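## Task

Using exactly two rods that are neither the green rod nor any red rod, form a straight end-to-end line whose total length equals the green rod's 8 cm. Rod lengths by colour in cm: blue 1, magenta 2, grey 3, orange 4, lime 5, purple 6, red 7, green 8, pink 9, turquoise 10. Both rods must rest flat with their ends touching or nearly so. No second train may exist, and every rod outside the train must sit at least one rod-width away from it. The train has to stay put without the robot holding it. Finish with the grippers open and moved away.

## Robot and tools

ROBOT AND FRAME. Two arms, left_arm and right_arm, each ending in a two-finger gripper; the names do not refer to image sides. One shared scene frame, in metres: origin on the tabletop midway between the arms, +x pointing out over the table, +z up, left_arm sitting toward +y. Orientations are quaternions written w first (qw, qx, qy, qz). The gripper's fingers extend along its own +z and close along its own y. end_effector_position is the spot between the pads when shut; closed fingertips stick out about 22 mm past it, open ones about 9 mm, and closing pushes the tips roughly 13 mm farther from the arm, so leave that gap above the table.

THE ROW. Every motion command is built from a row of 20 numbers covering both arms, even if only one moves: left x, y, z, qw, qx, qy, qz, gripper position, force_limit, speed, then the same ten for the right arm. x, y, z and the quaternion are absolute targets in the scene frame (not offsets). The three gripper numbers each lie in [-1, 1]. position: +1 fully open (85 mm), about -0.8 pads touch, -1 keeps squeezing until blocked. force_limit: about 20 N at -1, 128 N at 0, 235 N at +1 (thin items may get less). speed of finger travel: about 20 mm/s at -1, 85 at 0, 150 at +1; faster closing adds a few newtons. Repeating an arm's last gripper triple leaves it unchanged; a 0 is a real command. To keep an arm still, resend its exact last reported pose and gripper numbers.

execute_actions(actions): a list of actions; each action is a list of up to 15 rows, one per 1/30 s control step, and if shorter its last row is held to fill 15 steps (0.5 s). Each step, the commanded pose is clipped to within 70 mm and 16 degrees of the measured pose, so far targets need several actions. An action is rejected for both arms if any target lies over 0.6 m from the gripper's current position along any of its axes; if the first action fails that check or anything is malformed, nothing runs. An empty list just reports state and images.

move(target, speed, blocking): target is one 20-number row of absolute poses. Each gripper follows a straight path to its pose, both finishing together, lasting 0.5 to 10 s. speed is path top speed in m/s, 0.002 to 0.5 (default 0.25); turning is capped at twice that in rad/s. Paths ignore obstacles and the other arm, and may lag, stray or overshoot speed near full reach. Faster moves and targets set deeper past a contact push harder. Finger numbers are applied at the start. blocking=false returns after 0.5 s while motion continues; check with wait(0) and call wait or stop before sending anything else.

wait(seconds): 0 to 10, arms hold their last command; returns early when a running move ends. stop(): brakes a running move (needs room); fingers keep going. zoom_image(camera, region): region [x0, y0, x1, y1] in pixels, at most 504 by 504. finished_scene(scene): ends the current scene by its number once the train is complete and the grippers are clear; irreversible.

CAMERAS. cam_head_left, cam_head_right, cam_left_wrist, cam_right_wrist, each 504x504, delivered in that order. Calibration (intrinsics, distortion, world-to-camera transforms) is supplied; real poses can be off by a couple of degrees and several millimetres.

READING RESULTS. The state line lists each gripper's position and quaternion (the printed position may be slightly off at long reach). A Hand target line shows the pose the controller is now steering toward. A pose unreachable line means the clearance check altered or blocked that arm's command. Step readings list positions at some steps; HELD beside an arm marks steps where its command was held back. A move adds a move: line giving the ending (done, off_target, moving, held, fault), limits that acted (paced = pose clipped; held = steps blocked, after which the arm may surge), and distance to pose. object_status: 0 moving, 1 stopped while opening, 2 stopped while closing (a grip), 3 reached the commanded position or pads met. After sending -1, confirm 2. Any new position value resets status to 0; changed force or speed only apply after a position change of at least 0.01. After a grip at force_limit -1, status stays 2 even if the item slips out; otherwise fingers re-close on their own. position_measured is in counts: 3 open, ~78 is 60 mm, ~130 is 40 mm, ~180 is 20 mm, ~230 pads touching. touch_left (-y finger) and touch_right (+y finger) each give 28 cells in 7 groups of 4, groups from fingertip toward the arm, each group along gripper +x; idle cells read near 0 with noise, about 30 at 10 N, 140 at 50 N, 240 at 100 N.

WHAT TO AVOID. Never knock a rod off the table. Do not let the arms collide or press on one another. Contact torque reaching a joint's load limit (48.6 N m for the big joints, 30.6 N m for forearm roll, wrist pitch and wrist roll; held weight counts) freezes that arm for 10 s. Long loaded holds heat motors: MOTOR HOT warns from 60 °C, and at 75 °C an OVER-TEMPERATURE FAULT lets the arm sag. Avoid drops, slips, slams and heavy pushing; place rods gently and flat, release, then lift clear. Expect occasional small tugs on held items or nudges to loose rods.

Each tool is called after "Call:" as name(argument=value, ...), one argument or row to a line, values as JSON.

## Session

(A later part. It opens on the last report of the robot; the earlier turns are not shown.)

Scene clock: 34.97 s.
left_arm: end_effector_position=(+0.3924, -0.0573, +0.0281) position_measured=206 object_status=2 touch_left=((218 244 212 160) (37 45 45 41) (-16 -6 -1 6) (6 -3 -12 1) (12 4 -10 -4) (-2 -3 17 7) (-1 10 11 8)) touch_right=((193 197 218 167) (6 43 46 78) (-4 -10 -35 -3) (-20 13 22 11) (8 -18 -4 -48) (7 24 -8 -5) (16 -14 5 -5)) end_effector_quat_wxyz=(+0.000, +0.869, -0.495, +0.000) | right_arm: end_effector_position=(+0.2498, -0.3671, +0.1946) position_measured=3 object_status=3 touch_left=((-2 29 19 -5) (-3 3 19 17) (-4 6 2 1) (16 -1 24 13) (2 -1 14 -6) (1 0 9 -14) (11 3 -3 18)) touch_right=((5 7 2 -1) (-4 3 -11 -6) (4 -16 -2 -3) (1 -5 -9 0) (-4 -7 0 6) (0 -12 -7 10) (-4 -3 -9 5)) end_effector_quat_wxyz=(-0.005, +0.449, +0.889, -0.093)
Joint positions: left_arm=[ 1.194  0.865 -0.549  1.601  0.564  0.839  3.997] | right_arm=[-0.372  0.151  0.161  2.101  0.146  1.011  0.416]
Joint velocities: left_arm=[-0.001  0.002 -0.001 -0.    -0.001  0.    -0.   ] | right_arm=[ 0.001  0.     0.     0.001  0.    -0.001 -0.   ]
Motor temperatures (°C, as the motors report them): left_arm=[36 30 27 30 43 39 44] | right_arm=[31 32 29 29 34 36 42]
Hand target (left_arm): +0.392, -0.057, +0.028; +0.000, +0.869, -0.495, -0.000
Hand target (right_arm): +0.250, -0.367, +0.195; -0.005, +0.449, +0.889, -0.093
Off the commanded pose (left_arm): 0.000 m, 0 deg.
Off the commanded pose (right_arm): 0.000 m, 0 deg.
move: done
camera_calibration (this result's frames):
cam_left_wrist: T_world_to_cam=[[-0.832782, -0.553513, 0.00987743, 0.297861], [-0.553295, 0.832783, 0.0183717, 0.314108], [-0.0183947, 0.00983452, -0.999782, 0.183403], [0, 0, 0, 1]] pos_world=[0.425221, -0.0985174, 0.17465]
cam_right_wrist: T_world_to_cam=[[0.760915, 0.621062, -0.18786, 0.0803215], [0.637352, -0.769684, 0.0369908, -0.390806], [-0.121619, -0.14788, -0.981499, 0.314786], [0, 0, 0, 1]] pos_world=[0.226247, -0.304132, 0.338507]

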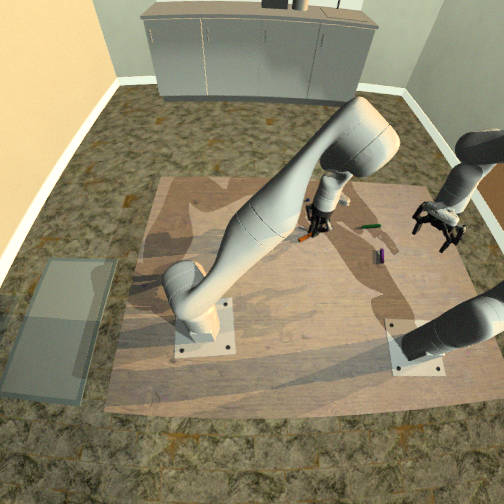

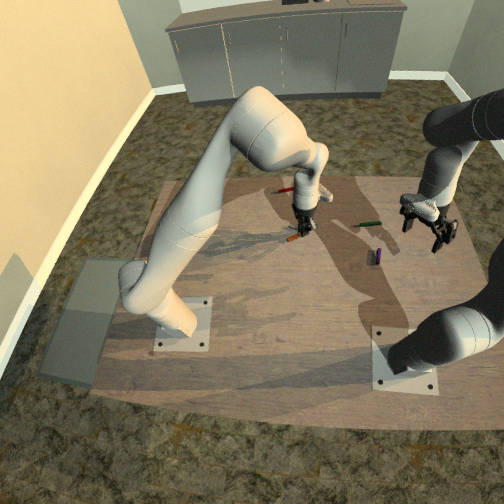

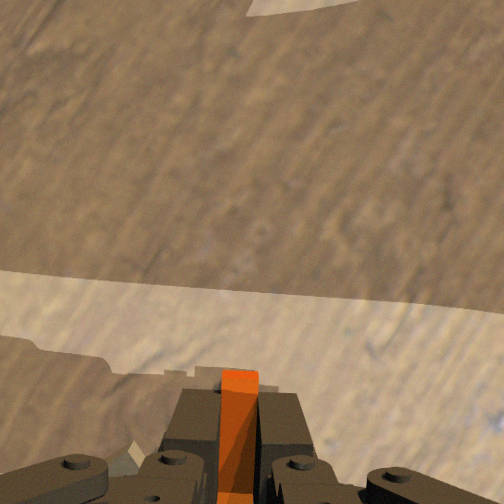

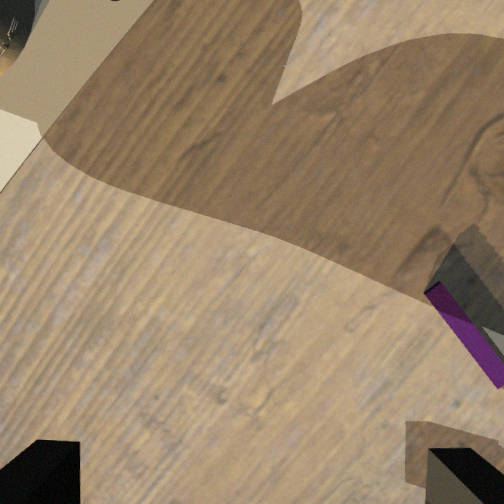

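Reached full depth. Release and check.

Call:
move(
  target=[0.3925,-0.0572,0.028,0,0.869,-0.495,0,-0.2,-1,0, 0.2498,-0.3671,0.1946,-0.005,0.449,0.888,-0.093,1,-1,0],
)

Call:
move(
  target=[0.35,0.005,0.12,0,0.869,-0.495,0,-0.2,-1,0, 0.2498,-0.3671,0.1946,-0.005,0.449,0.888,-0.093,1,-1,0],
  speed=0.1,
)

Scene clock: 35.87 s.
left_arm: end_effector_position=(+0.3925, -0.0572, +0.0280) position_measured=154 object_status=3 touch_left=((-2 -5 -2 -4) (0 2 14 5) (-1 -4 -4 -1) (4 -5 -6 -3) (10 -1 1 -14) (-3 4 5 0) (0 -3 11 5)) touch_right=((6 -24 -14 -17) (-13 16 10 6) (2 -1 9 -9) (-2 17 28 -23) (14 1 13 -29) (13 15 24 5) (24 -40 -27 -15)) end_effector_quat_wxyz=(+0.000, +0.869, -0.495, +0.000) | right_arm: end_effector_position=(+0.2498, -0.3671, +0.1946) position_measured=3 object_status=3 touch_left=((-19 -7 -14 2) (-17 -2 26 -5) (-8 -9 -1 -9) (12 -1 -9 -23) (32 3 -26 9) (4 9 20 4) (2 -8 3 -18)) touch_right=((1 6 1 0) (-5 -7 2 -13) (-1 -5 0 4) (-5 -3 -1 -2) (1 -4 -3 4) (0 -1 -11 -8) (3 -1 -3 11)) end_effector_quat_wxyz=(-0.005, +0.449, +0.889, -0.093)
Joint positions: left_arm=[ 1.194  0.865 -0.55   1.6    0.564  0.839  3.997] | right_arm=[-0.372  0.151  0.161  2.101  0.146  1.011  0.416]
Joint velocities: left_arm=[ 0.001 -0.    -0.    -0.001  0.     0.     0.   ] | right_arm=[-0.001 -0.001  0.     0.    -0.     0.    -0.   ]
Motor temperatures (°C, as the motors report them): left_arm=[36 30 27 30 43 39 44] | right_arm=[31 32 29 29 34 36 42]
Hand target (left_arm): +0.393, -0.057, +0.028; +0.000, +0.869, -0.495, +0.000
Hand target (right_arm): +0.250, -0.367, +0.195; -0.005, +0.449, +0.889, -0.093
Off the commanded pose (left_arm): 0.000 m, 0 deg.
Off the commanded pose (right_arm): 0.000 m, 0 deg.
move: done
camera_calibration (this result's frames):
cam_left_wrist: T_world_to_cam=[[-0.832696, -0.553646, 0.0097358, 0.297955], [-0.553425, 0.832691, 0.0186193, 0.314144], [-0.0184154, 0.0101162, -0.999779, 0.183296], [0, 0, 0, 1]] pos_world=[0.425336, -0.0984783, 0.174506]
cam_right_wrist: T_world_to_cam=[[0.760914, 0.621062, -0.18786, 0.0803217], [0.637352, -0.769684, 0.0369907, -0.390806], [-0.121619, -0.14788, -0.981499, 0.314786], [0, 0, 0, 1]] pos_world=[0.226247, -0.304132, 0.338507]

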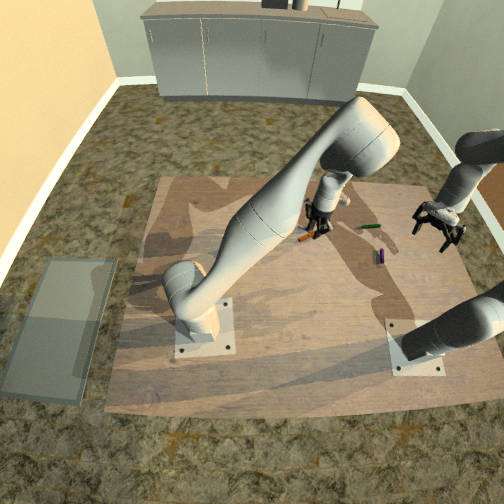

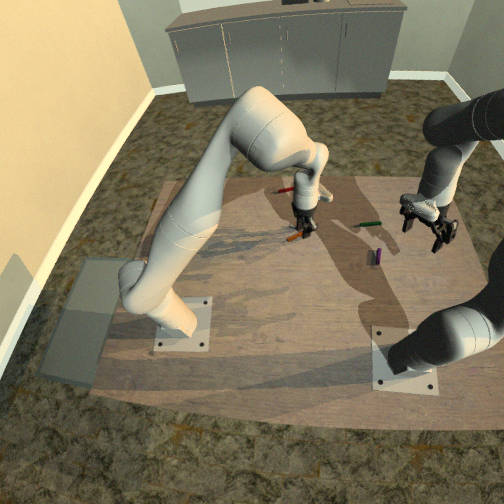

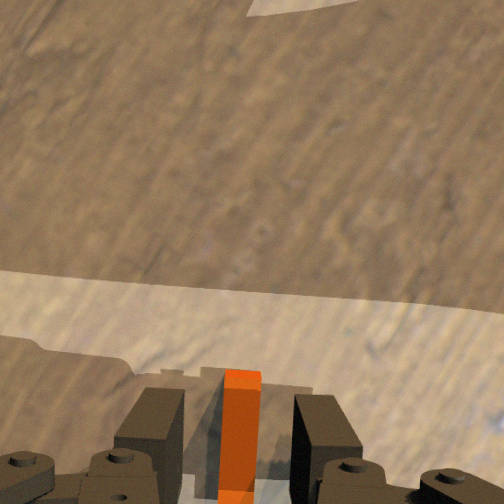

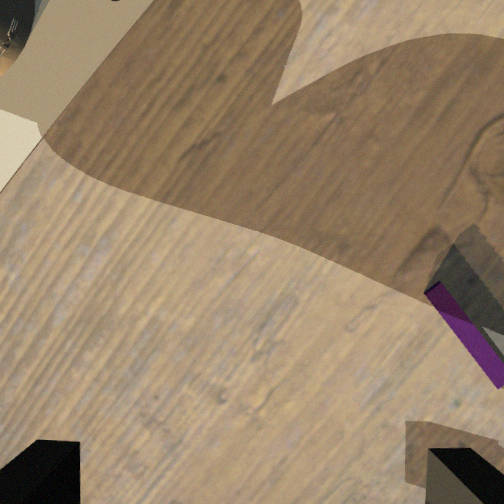

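Scene clock: 37.37 s.
left_arm: end_effector_position=(+0.3504, +0.0051, +0.1198) position_measured=154 object_status=3 touch_left=((-3 2 0 2) (-3 -1 25 2) (5 -1 -13 4) (7 -4 -4 -3) (9 -4 -6 -15) (-2 -2 1 -6) (1 8 9 10)) touch_right=((-12 -2 -5 26) (28 22 9 9) (-9 30 -29 -4) (-14 8 31 -22) (26 -15 2 7) (19 -15 13 -7) (22 -3 -16 0)) end_effector_quat_wxyz=(-0.000, +0.869, -0.495, -0.000) | right_arm: end_effector_position=(+0.2498, -0.3671, +0.1946) position_measured=3 object_status=3 touch_left=((-1 -25 15 -13) (23 28 20 8) (17 8 21 -9) (-2 16 0 3) (-16 -8 2 -15) (6 -6 -9 3) (10 1 -12 4)) touch_right=((10 0 1 -1) (-3 3 -3 -2) (5 2 0 -3) (-5 -10 5 -9) (0 2 0 10) (0 -7 -2 9) (5 8 -1 -4)) end_effector_quat_wxyz=(-0.005, +0.449, +0.889, -0.093)
Joint positions: left_arm=[ 1.27   0.596 -0.651  1.793  0.447  0.905  4.001] | right_arm=[-0.372  0.151  0.161  2.101  0.146  1.011  0.416]
Joint velocities: left_arm=[ 0.002 -0.007  0.001 -0.    -0.    -0.001  0.   ] | right_arm=[ 0.001  0.     0.001 -0.     0.     0.001 -0.   ]
Motor temperatures (°C, as the motors report them): left_arm=[36 30 27 30 43 39 44] | right_arm=[31 32 29 29 34 36 42]
Hand target (left_arm): +0.350, +0.005, +0.120; -0.000, +0.869, -0.495, +0.000
Hand target (right_arm): +0.250, -0.367, +0.195; -0.005, +0.449, +0.889, -0.093
Off the commanded pose (left_arm): 0.000 m, 0 deg.
Off the commanded pose (right_arm): 0.000 m, 0 deg.
move: done
camera_calibration (this result's frames):
cam_left_wrist: T_world_to_cam=[[-0.832689, -0.553662, 0.00937679, 0.296553], [-0.553433, 0.832671, 0.0192862, 0.237174], [-0.0184858, 0.01087, -0.99977, 0.273738], [0, 0, 0, 1]] pos_world=[0.383256, -0.0362738, 0.26632]
cam_right_wrist: T_world_to_cam=[[0.760914, 0.621062, -0.18786, 0.0803218], [0.637352, -0.769684, 0.0369906, -0.390806], [-0.121619, -0.14788, -0.981499, 0.314786], [0, 0, 0, 1]] pos_world=[0.226247, -0.304132, 0.338507]

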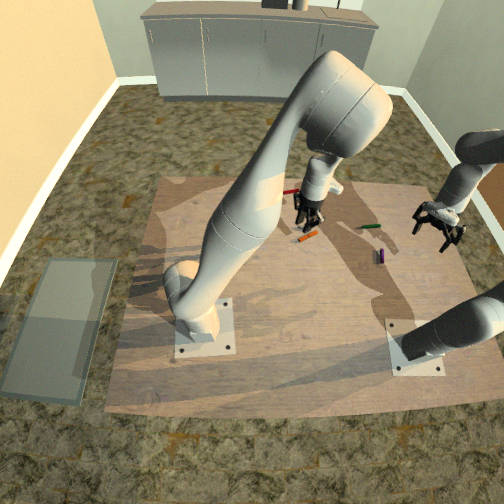

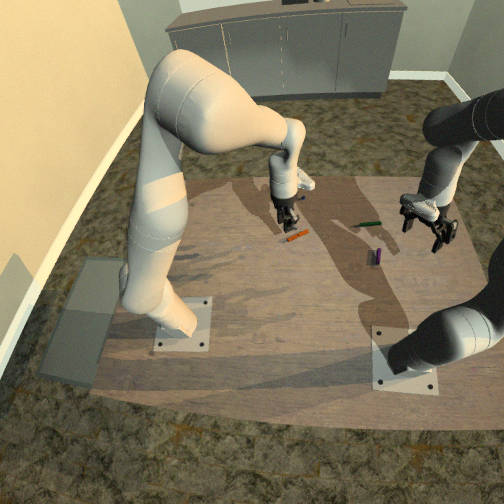

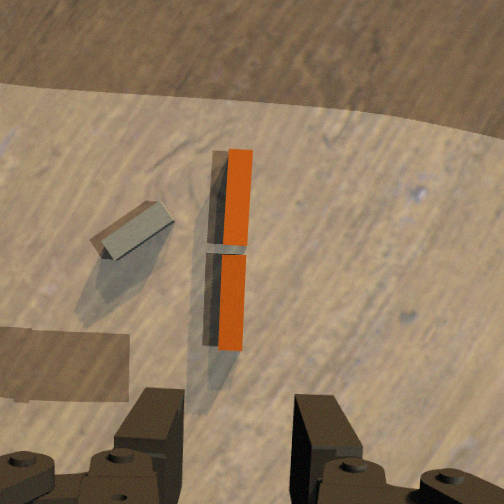

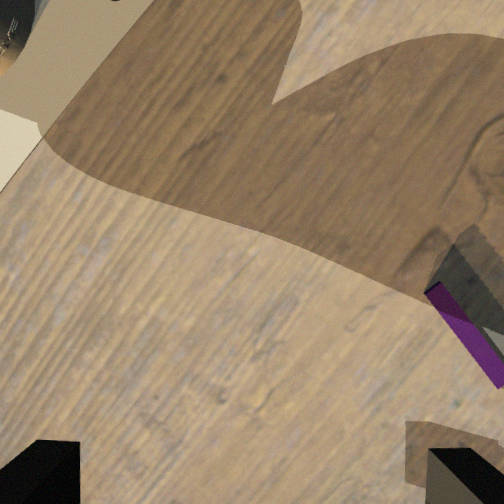

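Call:
move(
  target=[0.3925,-0.0572,0.028,0,0.869,-0.495,0,-0.2,-1,0, 0.2498,-0.3671,0.1946,-0.005,0.449,0.888,-0.093,1,-1,0],
  speed=0.1,
)

Call:
move(
  target=[0.3925,-0.0572,0.028,0,0.869,-0.495,0,-1,-1,0, 0.2498,-0.3671,0.1946,-0.005,0.449,0.888,-0.093,1,-1,0],
)

Call:
move(
  target=[0.3908,-0.0544,0.028,0,0.869,-0.495,0,-1,-1,0, 0.2498,-0.3671,0.1946,-0.005,0.449,0.888,-0.093,1,-1,0],
  speed=0.01,
)

Call:
move(
  target=[0.3908,-0.0544,0.028,0,0.869,-0.495,0,-0.2,-1,0, 0.2498,-0.3671,0.1946,-0.005,0.449,0.888,-0.093,1,-1,0],
)

Call:
move(
  target=[0.35,0.005,0.12,0,0.869,-0.495,0,-0.2,-1,0, 0.2498,-0.3671,0.1946,-0.005,0.449,0.888,-0.093,1,-1,0],
  speed=0.1,
)

Scene clock: 39.70 s.
left_arm: end_effector_position=(+0.3922, -0.0573, +0.0282) position_measured=154 object_status=3 touch_left=((1 -2 -2 -16) (7 1 10 -4) (-1 -17 -16 14) (7 3 -6 0) (11 5 4 -8) (4 -1 10 -5) (-1 3 2 7)) touch_right=((21 22 7 -15) (22 -16 5 10) (-8 5 -9 -1) (-19 25 12 -19) (-27 -9 -11 24) (-6 2 -14 -7) (-12 9 -15 15)) end_effector_quat_wxyz=(+0.000, +0.869, -0.495, +0.000) | right_arm: end_effector_position=(+0.2498, -0.3671, +0.1946) position_measured=3 object_status=3 touch_left=((-3 13 7 14) (-11 8 5 -18) (21 -31 -4 -21) (10 -5 5 7) (18 9 -7 -14) (-4 -16 31 26) (-9 -29 -1 -19)) touch_right=((4 4 3 3) (-2 11 -4 -5) (-8 -5 4 -4) (-6 -13 13 3) (13 2 3 6) (11 -11 -1 -10) (2 7 -4 0)) end_effector_quat_wxyz=(-0.005, +0.449, +0.889, -0.093)
Joint positions: left_arm=[ 1.194  0.864 -0.55   1.602  0.565  0.839  3.996] | right_arm=[-0.372  0.151  0.161  2.101  0.146  1.011  0.416]
Joint velocities: left_arm=[-0.001  0.007  0.    -0.001  0.     0.     0.   ] | right_arm=[ 0.     0.    -0.    -0.    -0.001 -0.001 -0.   ]
Motor temperatures (°C, as the motors report them): left_arm=[36 30 27 30 43 39 44] | right_arm=[31 32 29 29 34 36 42]
Hand target (left_arm): +0.392, -0.057, +0.028; +0.000, +0.869, -0.495, -0.000
Hand target (right_arm): +0.250, -0.367, +0.195; -0.005, +0.449, +0.889, -0.093
Off the commanded pose (left_arm): 0.000 m, 0 deg.
Off the commanded pose (right_arm): 0.000 m, 0 deg.
move: done
camera_calibration (this result's frames):
cam_left_wrist: T_world_to_cam=[[-0.832618, -0.553758, 0.01003, 0.297557], [-0.553546, 0.832625, 0.0179868, 0.3141], [-0.0183116, 0.00942411, -0.999788, 0.183411], [0, 0, 0, 1]] pos_world=[0.424978, -0.098481, 0.174738]
cam_right_wrist: T_world_to_cam=[[0.760914, 0.621062, -0.18786, 0.0803219], [0.637352, -0.769684, 0.0369905, -0.390806], [-0.12162, -0.14788, -0.981499, 0.314786], [0, 0, 0, 1]] pos_world=[0.226247, -0.304132, 0.338507]

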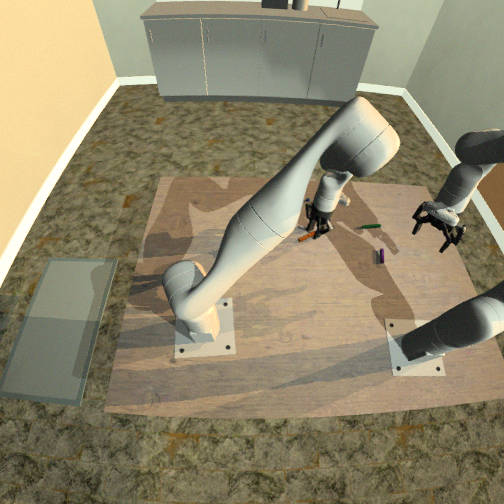

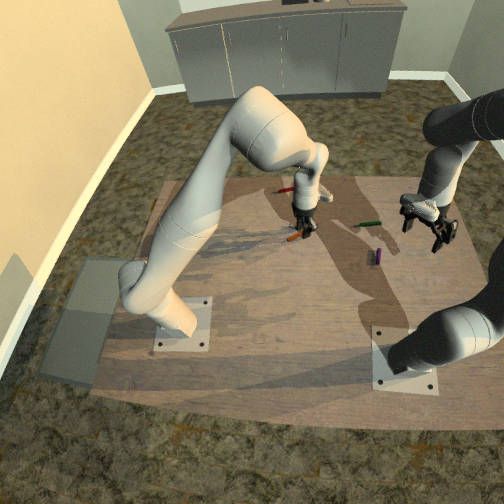

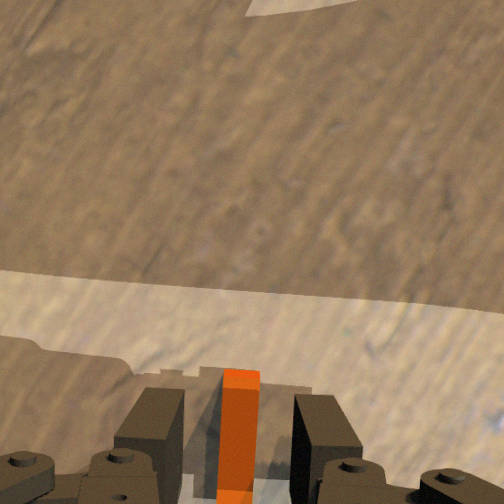

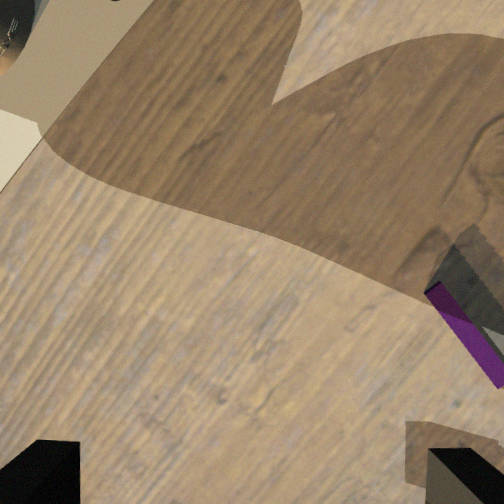

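Scene clock: 40.40 s.
left_arm: end_effector_position=(+0.3925, -0.0573, +0.0281) position_measured=206 object_status=2 touch_left=((167 184 172 117) (30 30 40 26) (-1 -3 -6 9) (14 8 -6 12) (23 1 1 -14) (-6 9 2 3) (11 13 15 9)) touch_right=((170 185 177 148) (17 9 1 31) (-31 -11 -12 -30) (6 35 11 11) (-22 10 5 -15) (15 -1 -5 8) (-13 7 -15 29)) end_effector_quat_wxyz=(+0.000, +0.869, -0.495, +0.000) | right_arm: end_effector_position=(+0.2498, -0.3671, +0.1946) position_measured=3 object_status=3 touch_left=((-11 2 27 60) (-6 21 -17 -9) (4 -19 9 -10) (11 8 19 -11) (-4 -14 0 23) (21 8 -6 2) (-3 -3 8 -13)) touch_right=((-1 -3 2 2) (-4 12 -5 -6) (3 -3 -11 6) (-8 -10 4 -2) (7 0 1 4) (1 -10 -9 1) (0 -6 -2 7)) end_effector_quat_wxyz=(-0.005, +0.449, +0.889, -0.093)
Joint positions: left_arm=[ 1.194  0.865 -0.55   1.6    0.564  0.839  3.996] | right_arm=[-0.372  0.151  0.161  2.101  0.146  1.011  0.416]
Joint velocities: left_arm=[ 0.001  0.    -0.     0.     0.     0.     0.   ] | right_arm=[-0.  0.  0. -0. -0. -0.  0.]
Motor temperatures (°C, as the motors report them): left_arm=[36 30 27 30 43 39 44] | right_arm=[31 32 29 29 34 36 42]
Hand target (left_arm): +0.393, -0.057, +0.028; +0.000, +0.869, -0.495, +0.000
Hand target (right_arm): +0.250, -0.367, +0.195; -0.005, +0.449, +0.889, -0.093
Off the commanded pose (left_arm): 0.000 m, 0 deg.
Off the commanded pose (right_arm): 0.000 m, 0 deg.
move: done
camera_calibration (this result's frames):
cam_left_wrist: T_world_to_cam=[[-0.832712, -0.55362, 0.00976852, 0.297943], [-0.553404, 0.832711, 0.0183464, 0.314228], [-0.0182913, 0.00987131, -0.999784, 0.18338], [0, 0, 0, 1]] pos_world=[0.42535, -0.0985237, 0.174665]
cam_right_wrist: T_world_to_cam=[[0.760914, 0.621062, -0.18786, 0.0803217], [0.637352, -0.769684, 0.0369907, -0.390806], [-0.121619, -0.14788, -0.981499, 0.314786], [0, 0, 0, 1]] pos_world=[0.226247, -0.304132, 0.338507]

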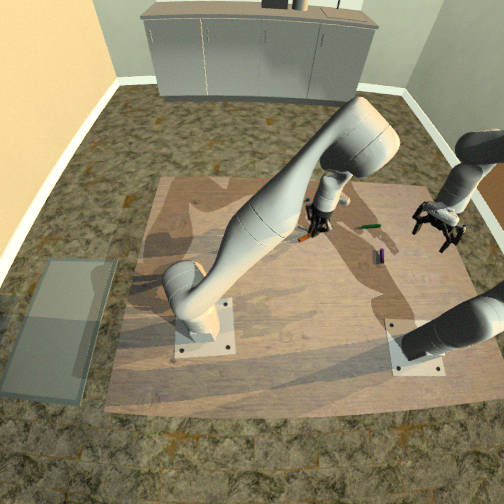

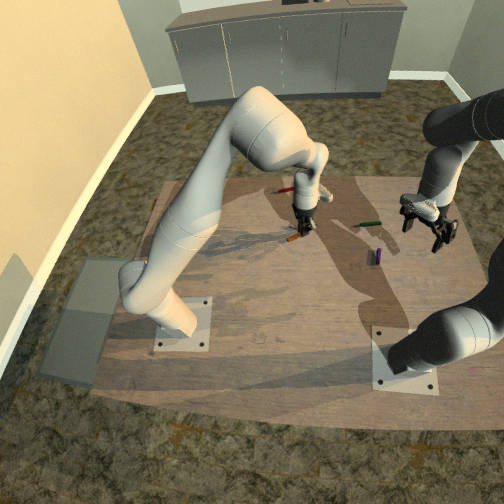

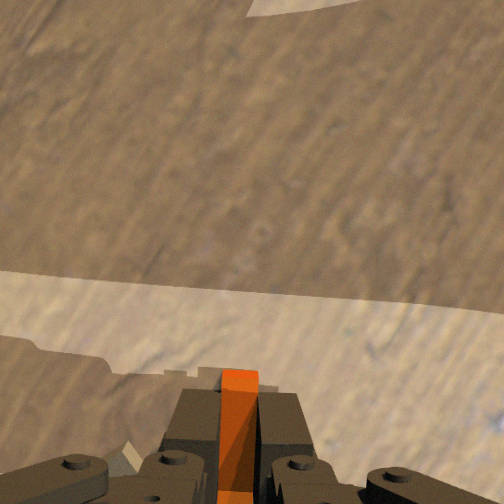

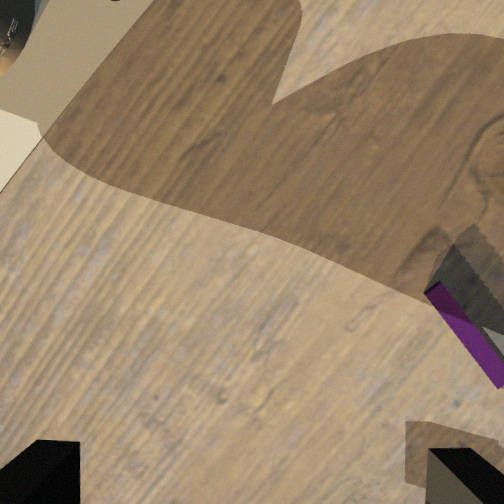

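Scene clock: 41.10 s.
left_arm: end_effector_position=(+0.3909, -0.0545, +0.0281) position_measured=206 object_status=2 touch_left=((172 178 168 119) (26 31 40 27) (-4 -14 -8 4) (1 -1 -5 -1) (10 -14 1 -7) (-1 6 5 -10) (-3 -1 4 5)) touch_right=((166 164 208 169) (30 46 13 29) (3 -22 -12 -21) (5 -25 -1 -21) (-29 -13 -17 -21) (14 12 -4 21) (-4 -1 -6 26)) end_effector_quat_wxyz=(+0.000, +0.869, -0.495, +0.000) | right_arm: end_effector_position=(+0.2498, -0.3671, +0.1946) position_measured=3 object_status=3 touch_left=((-20 -4 32 22) (9 12 -4 -14) (0 -10 6 -31) (-21 -12 -8 0) (16 22 23 -4) (1 9 -1 -3) (4 -16 7 -13)) touch_right=((7 2 -4 0) (6 3 4 -2) (8 -11 3 0) (7 -16 15 -2) (-1 6 8 -4) (4 -4 1 7) (-6 -3 -12 -5)) end_effector_quat_wxyz=(-0.005, +0.449, +0.889, -0.093)
Joint positions: left_arm=[ 1.194  0.86  -0.55   1.613  0.565  0.832  3.991] | right_arm=[-0.372  0.151  0.161  2.101  0.146  1.011  0.416]
Joint velocities: left_arm=[ 0.    -0.    -0.    -0.001 -0.001  0.     0.001] | right_arm=[-0.002  0.    -0.001 -0.001 -0.001 -0.     0.   ]
Motor temperatures (°C, as the motors report them): left_arm=[36 30 27 30 43 39 44] | right_arm=[31 32 29 29 34 36 42]
Hand target (left_arm): +0.391, -0.054, +0.028; +0.000, +0.869, -0.495, +0.000
Hand target (right_arm): +0.250, -0.367, +0.195; -0.005, +0.449, +0.889, -0.093
Off the commanded pose (left_arm): 0.000 m, 0 deg.
Off the commanded pose (right_arm): 0.000 m, 0 deg.
move: done
camera_calibration (this result's frames):
cam_left_wrist: T_world_to_cam=[[-0.832713, -0.553619, 0.00968703, 0.298132], [-0.553406, 0.832712, 0.0182385, 0.311014], [-0.0181637, 0.00982659, -0.999787, 0.18327], [0, 0, 0, 1]] pos_world=[0.423705, -0.0957338, 0.17467]
cam_right_wrist: T_world_to_cam=[[0.760914, 0.621062, -0.18786, 0.0803218], [0.637352, -0.769684, 0.0369906, -0.390806], [-0.121619, -0.14788, -0.981499, 0.314786], [0, 0, 0, 1]] pos_world=[0.226247, -0.304132, 0.338507]

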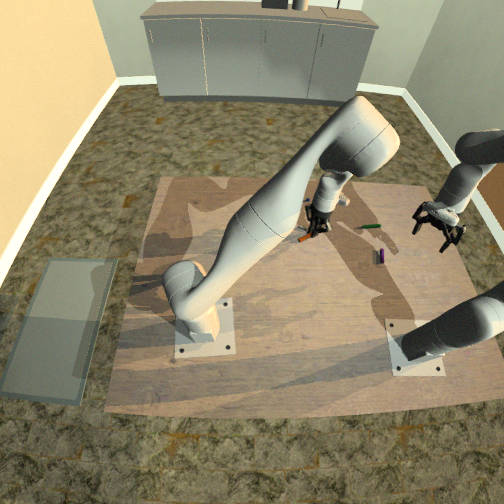

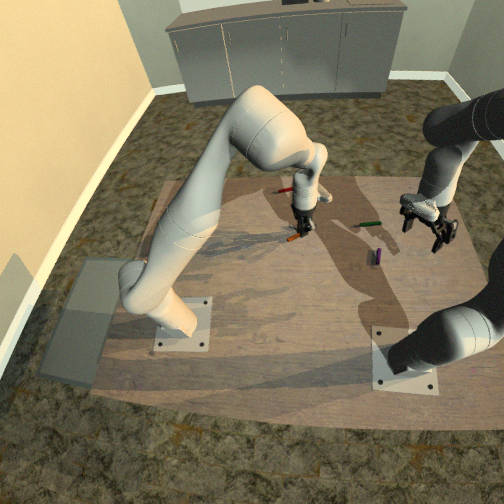

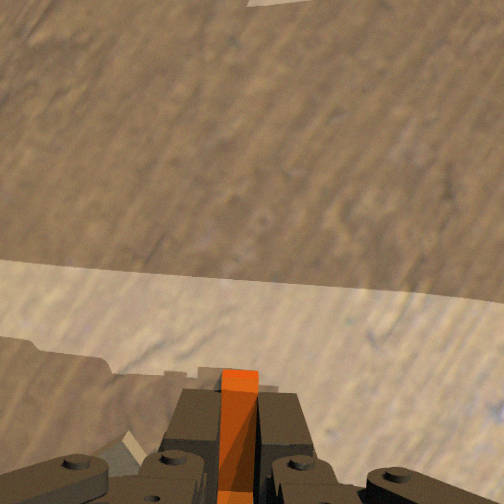

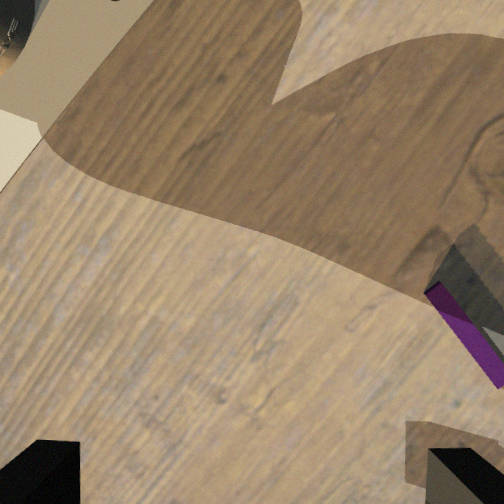

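Scene clock: 41.80 s.
left_arm: end_effector_position=(+0.3908, -0.0544, +0.0280) position_measured=154 object_status=3 touch_left=((-1 -4 -8 -10) (1 4 19 10) (-6 -9 0 23) (15 3 -8 6) (7 -3 -4 -8) (3 9 11 2) (3 3 7 3)) touch_right=((-19 4 3 22) (-2 9 -2 19) (7 10 -12 2) (15 5 1 -11) (-9 -22 9 -22) (-15 -6 1 -4) (4 -20 -24 7)) end_effector_quat_wxyz=(+0.000, +0.869, -0.495, +0.000) | right_arm: end_effector_position=(+0.2498, -0.3671, +0.1946) position_measured=3 object_status=3 touch_left=((6 -11 13 3) (0 4 3 -1) (7 -18 11 -18) (0 -3 7 32) (10 38 -12 -2) (-11 -5 -2 19) (12 -6 -11 -12)) touch_right=((7 -2 2 -6) (2 5 14 -6) (6 -9 1 4) (7 -12 11 -3) (2 8 -3 -1) (3 -6 -11 3) (5 4 -5 -1)) end_effector_quat_wxyz=(-0.005, +0.449, +0.889, -0.093)
Joint positions: left_arm=[ 1.194  0.86  -0.55   1.613  0.565  0.832  3.991] | right_arm=[-0.372  0.151  0.161  2.101  0.146  1.011  0.416]
Joint velocities: left_arm=[ 0.001 -0.    -0.    -0.001 -0.    -0.001 -0.001] | right_arm=[-0.001 -0.     0.     0.001  0.001  0.001  0.   ]
Motor temperatures (°C, as the motors report them): left_arm=[36 30 27 30 43 39 44] | right_arm=[31 32 29 29 34 36 42]
Hand target (left_arm): +0.391, -0.054, +0.028; -0.000, +0.869, -0.495, +0.000
Hand target (right_arm): +0.250, -0.367, +0.195; -0.005, +0.449, +0.889, -0.093
Off the commanded pose (left_arm): 0.000 m, 0 deg.
Off the commanded pose (right_arm): 0.000 m, 0 deg.
move: done
camera_calibration (this result's frames):
cam_left_wrist: T_world_to_cam=[[-0.832695, -0.553647, 0.00973126, 0.298093], [-0.553426, 0.83269, 0.0186196, 0.310872], [-0.0184118, 0.0101189, -0.999779, 0.183237], [0, 0, 0, 1]] pos_world=[0.423638, -0.0956758, 0.174507]
cam_right_wrist: T_world_to_cam=[[0.760914, 0.621062, -0.18786, 0.0803218], [0.637352, -0.769684, 0.0369907, -0.390806], [-0.121619, -0.14788, -0.981499, 0.314786], [0, 0, 0, 1]] pos_world=[0.226247, -0.304132, 0.338507]

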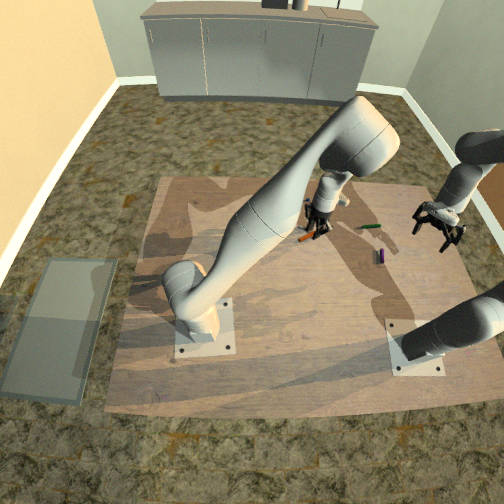

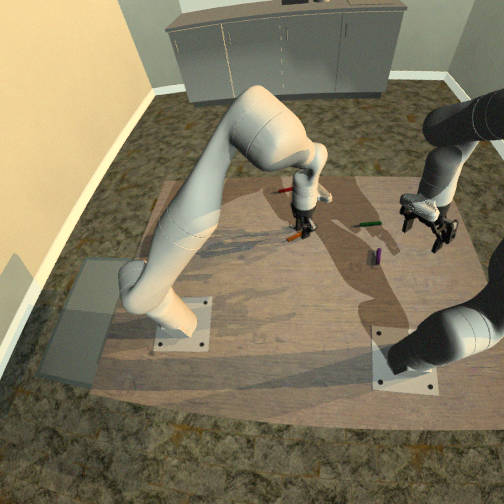

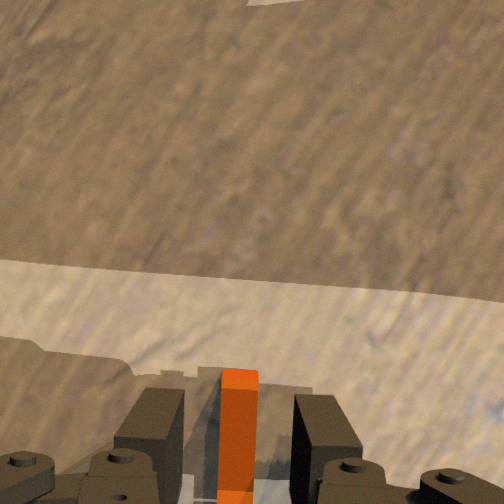

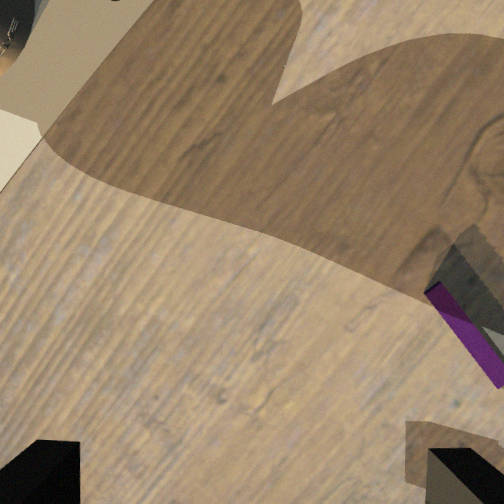

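Scene clock: 43.30 s.
left_arm: end_effector_position=(+0.3504, +0.0051, +0.1198) position_measured=154 object_status=3 touch_left=((4 3 -1 -8) (2 -18 14 9) (-4 0 -16 14) (2 -6 -2 6) (7 -8 -5 -9) (4 8 7 2) (-1 6 9 3)) touch_right=((-4 -24 -21 -11) (1 -8 -26 2) (0 -25 0 10) (-25 -9 -17 23) (-14 16 16 5) (8 12 -10 19) (34 -29 4 -2)) end_effector_quat_wxyz=(-0.000, +0.869, -0.495, -0.000) | right_arm: end_effector_position=(+0.2498, -0.3671, +0.1946) position_measured=3 object_status=3 touch_left=((19 -6 4 -20) (1 4 9 16) (-4 11 7 -35) (-9 -9 21 12) (-1 -2 -17 -18) (8 -46 -12 6) (29 -6 0 -11)) touch_right=((3 0 3 9) (-1 2 0 -5) (-2 -9 8 4) (1 4 2 5) (0 -6 11 -1) (3 -6 -2 -9) (6 -5 -1 9)) end_effector_quat_wxyz=(-0.005, +0.449, +0.889, -0.093)
Joint positions: left_arm=[ 1.271  0.596 -0.652  1.793  0.447  0.905  4.001] | right_arm=[-0.372  0.151  0.161  2.101  0.146  1.011  0.416]
Joint velocities: left_arm=[ 0.005 -0.006  0.     0.001 -0.     0.     0.001] | right_arm=[-0.001  0.    -0.     0.001 -0.    -0.001  0.   ]
Motor temperatures (°C, as the motors report them): left_arm=[36 30 27 30 43 39 44] | right_arm=[31 32 29 29 34 36 42]
Hand target (left_arm): +0.350, +0.005, +0.120; -0.000, +0.869, -0.495, +0.000
Hand target (right_arm): +0.250, -0.367, +0.195; -0.005, +0.449, +0.889, -0.093
Off the commanded pose (left_arm): 0.000 m, 0 deg.
Off the commanded pose (right_arm): 0.000 m, 0 deg.
move: done
camera_calibration (this result's frames):
cam_left_wrist: T_world_to_cam=[[-0.832684, -0.553669, 0.00936285, 0.296549], [-0.55344, 0.832666, 0.019276, 0.23718], [-0.0184686, 0.010869, -0.99977, 0.27373], [0, 0, 0, 1]] pos_world=[0.383252, -0.0362772, 0.266318]
cam_right_wrist: T_world_to_cam=[[0.760914, 0.621062, -0.18786, 0.0803217], [0.637352, -0.769684, 0.0369907, -0.390806], [-0.121619, -0.14788, -0.981499, 0.314786], [0, 0, 0, 1]] pos_world=[0.226247, -0.304132, 0.338507]

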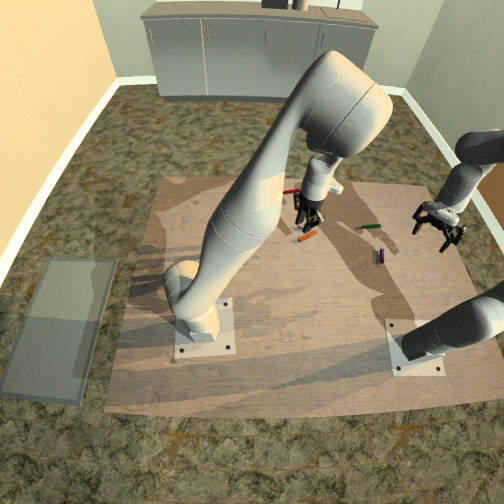

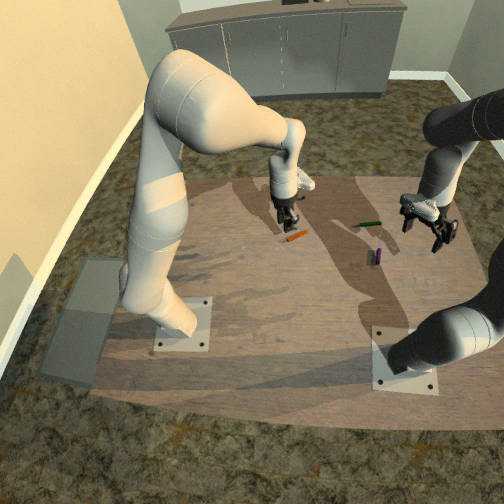

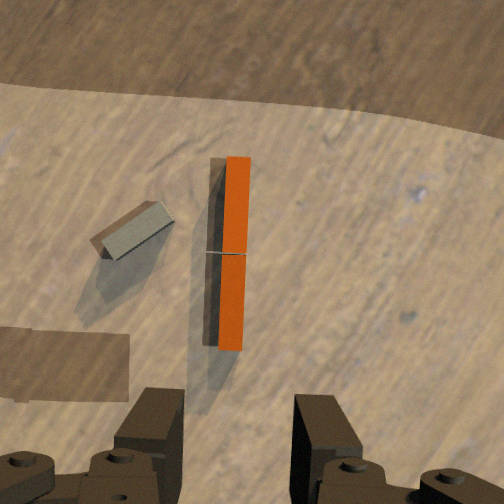

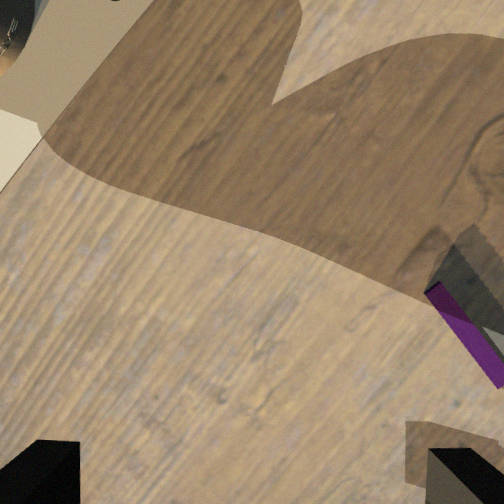

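Good train.

Call:
finished_scene(
  scene=1,
)

The scene is finished: the task was done.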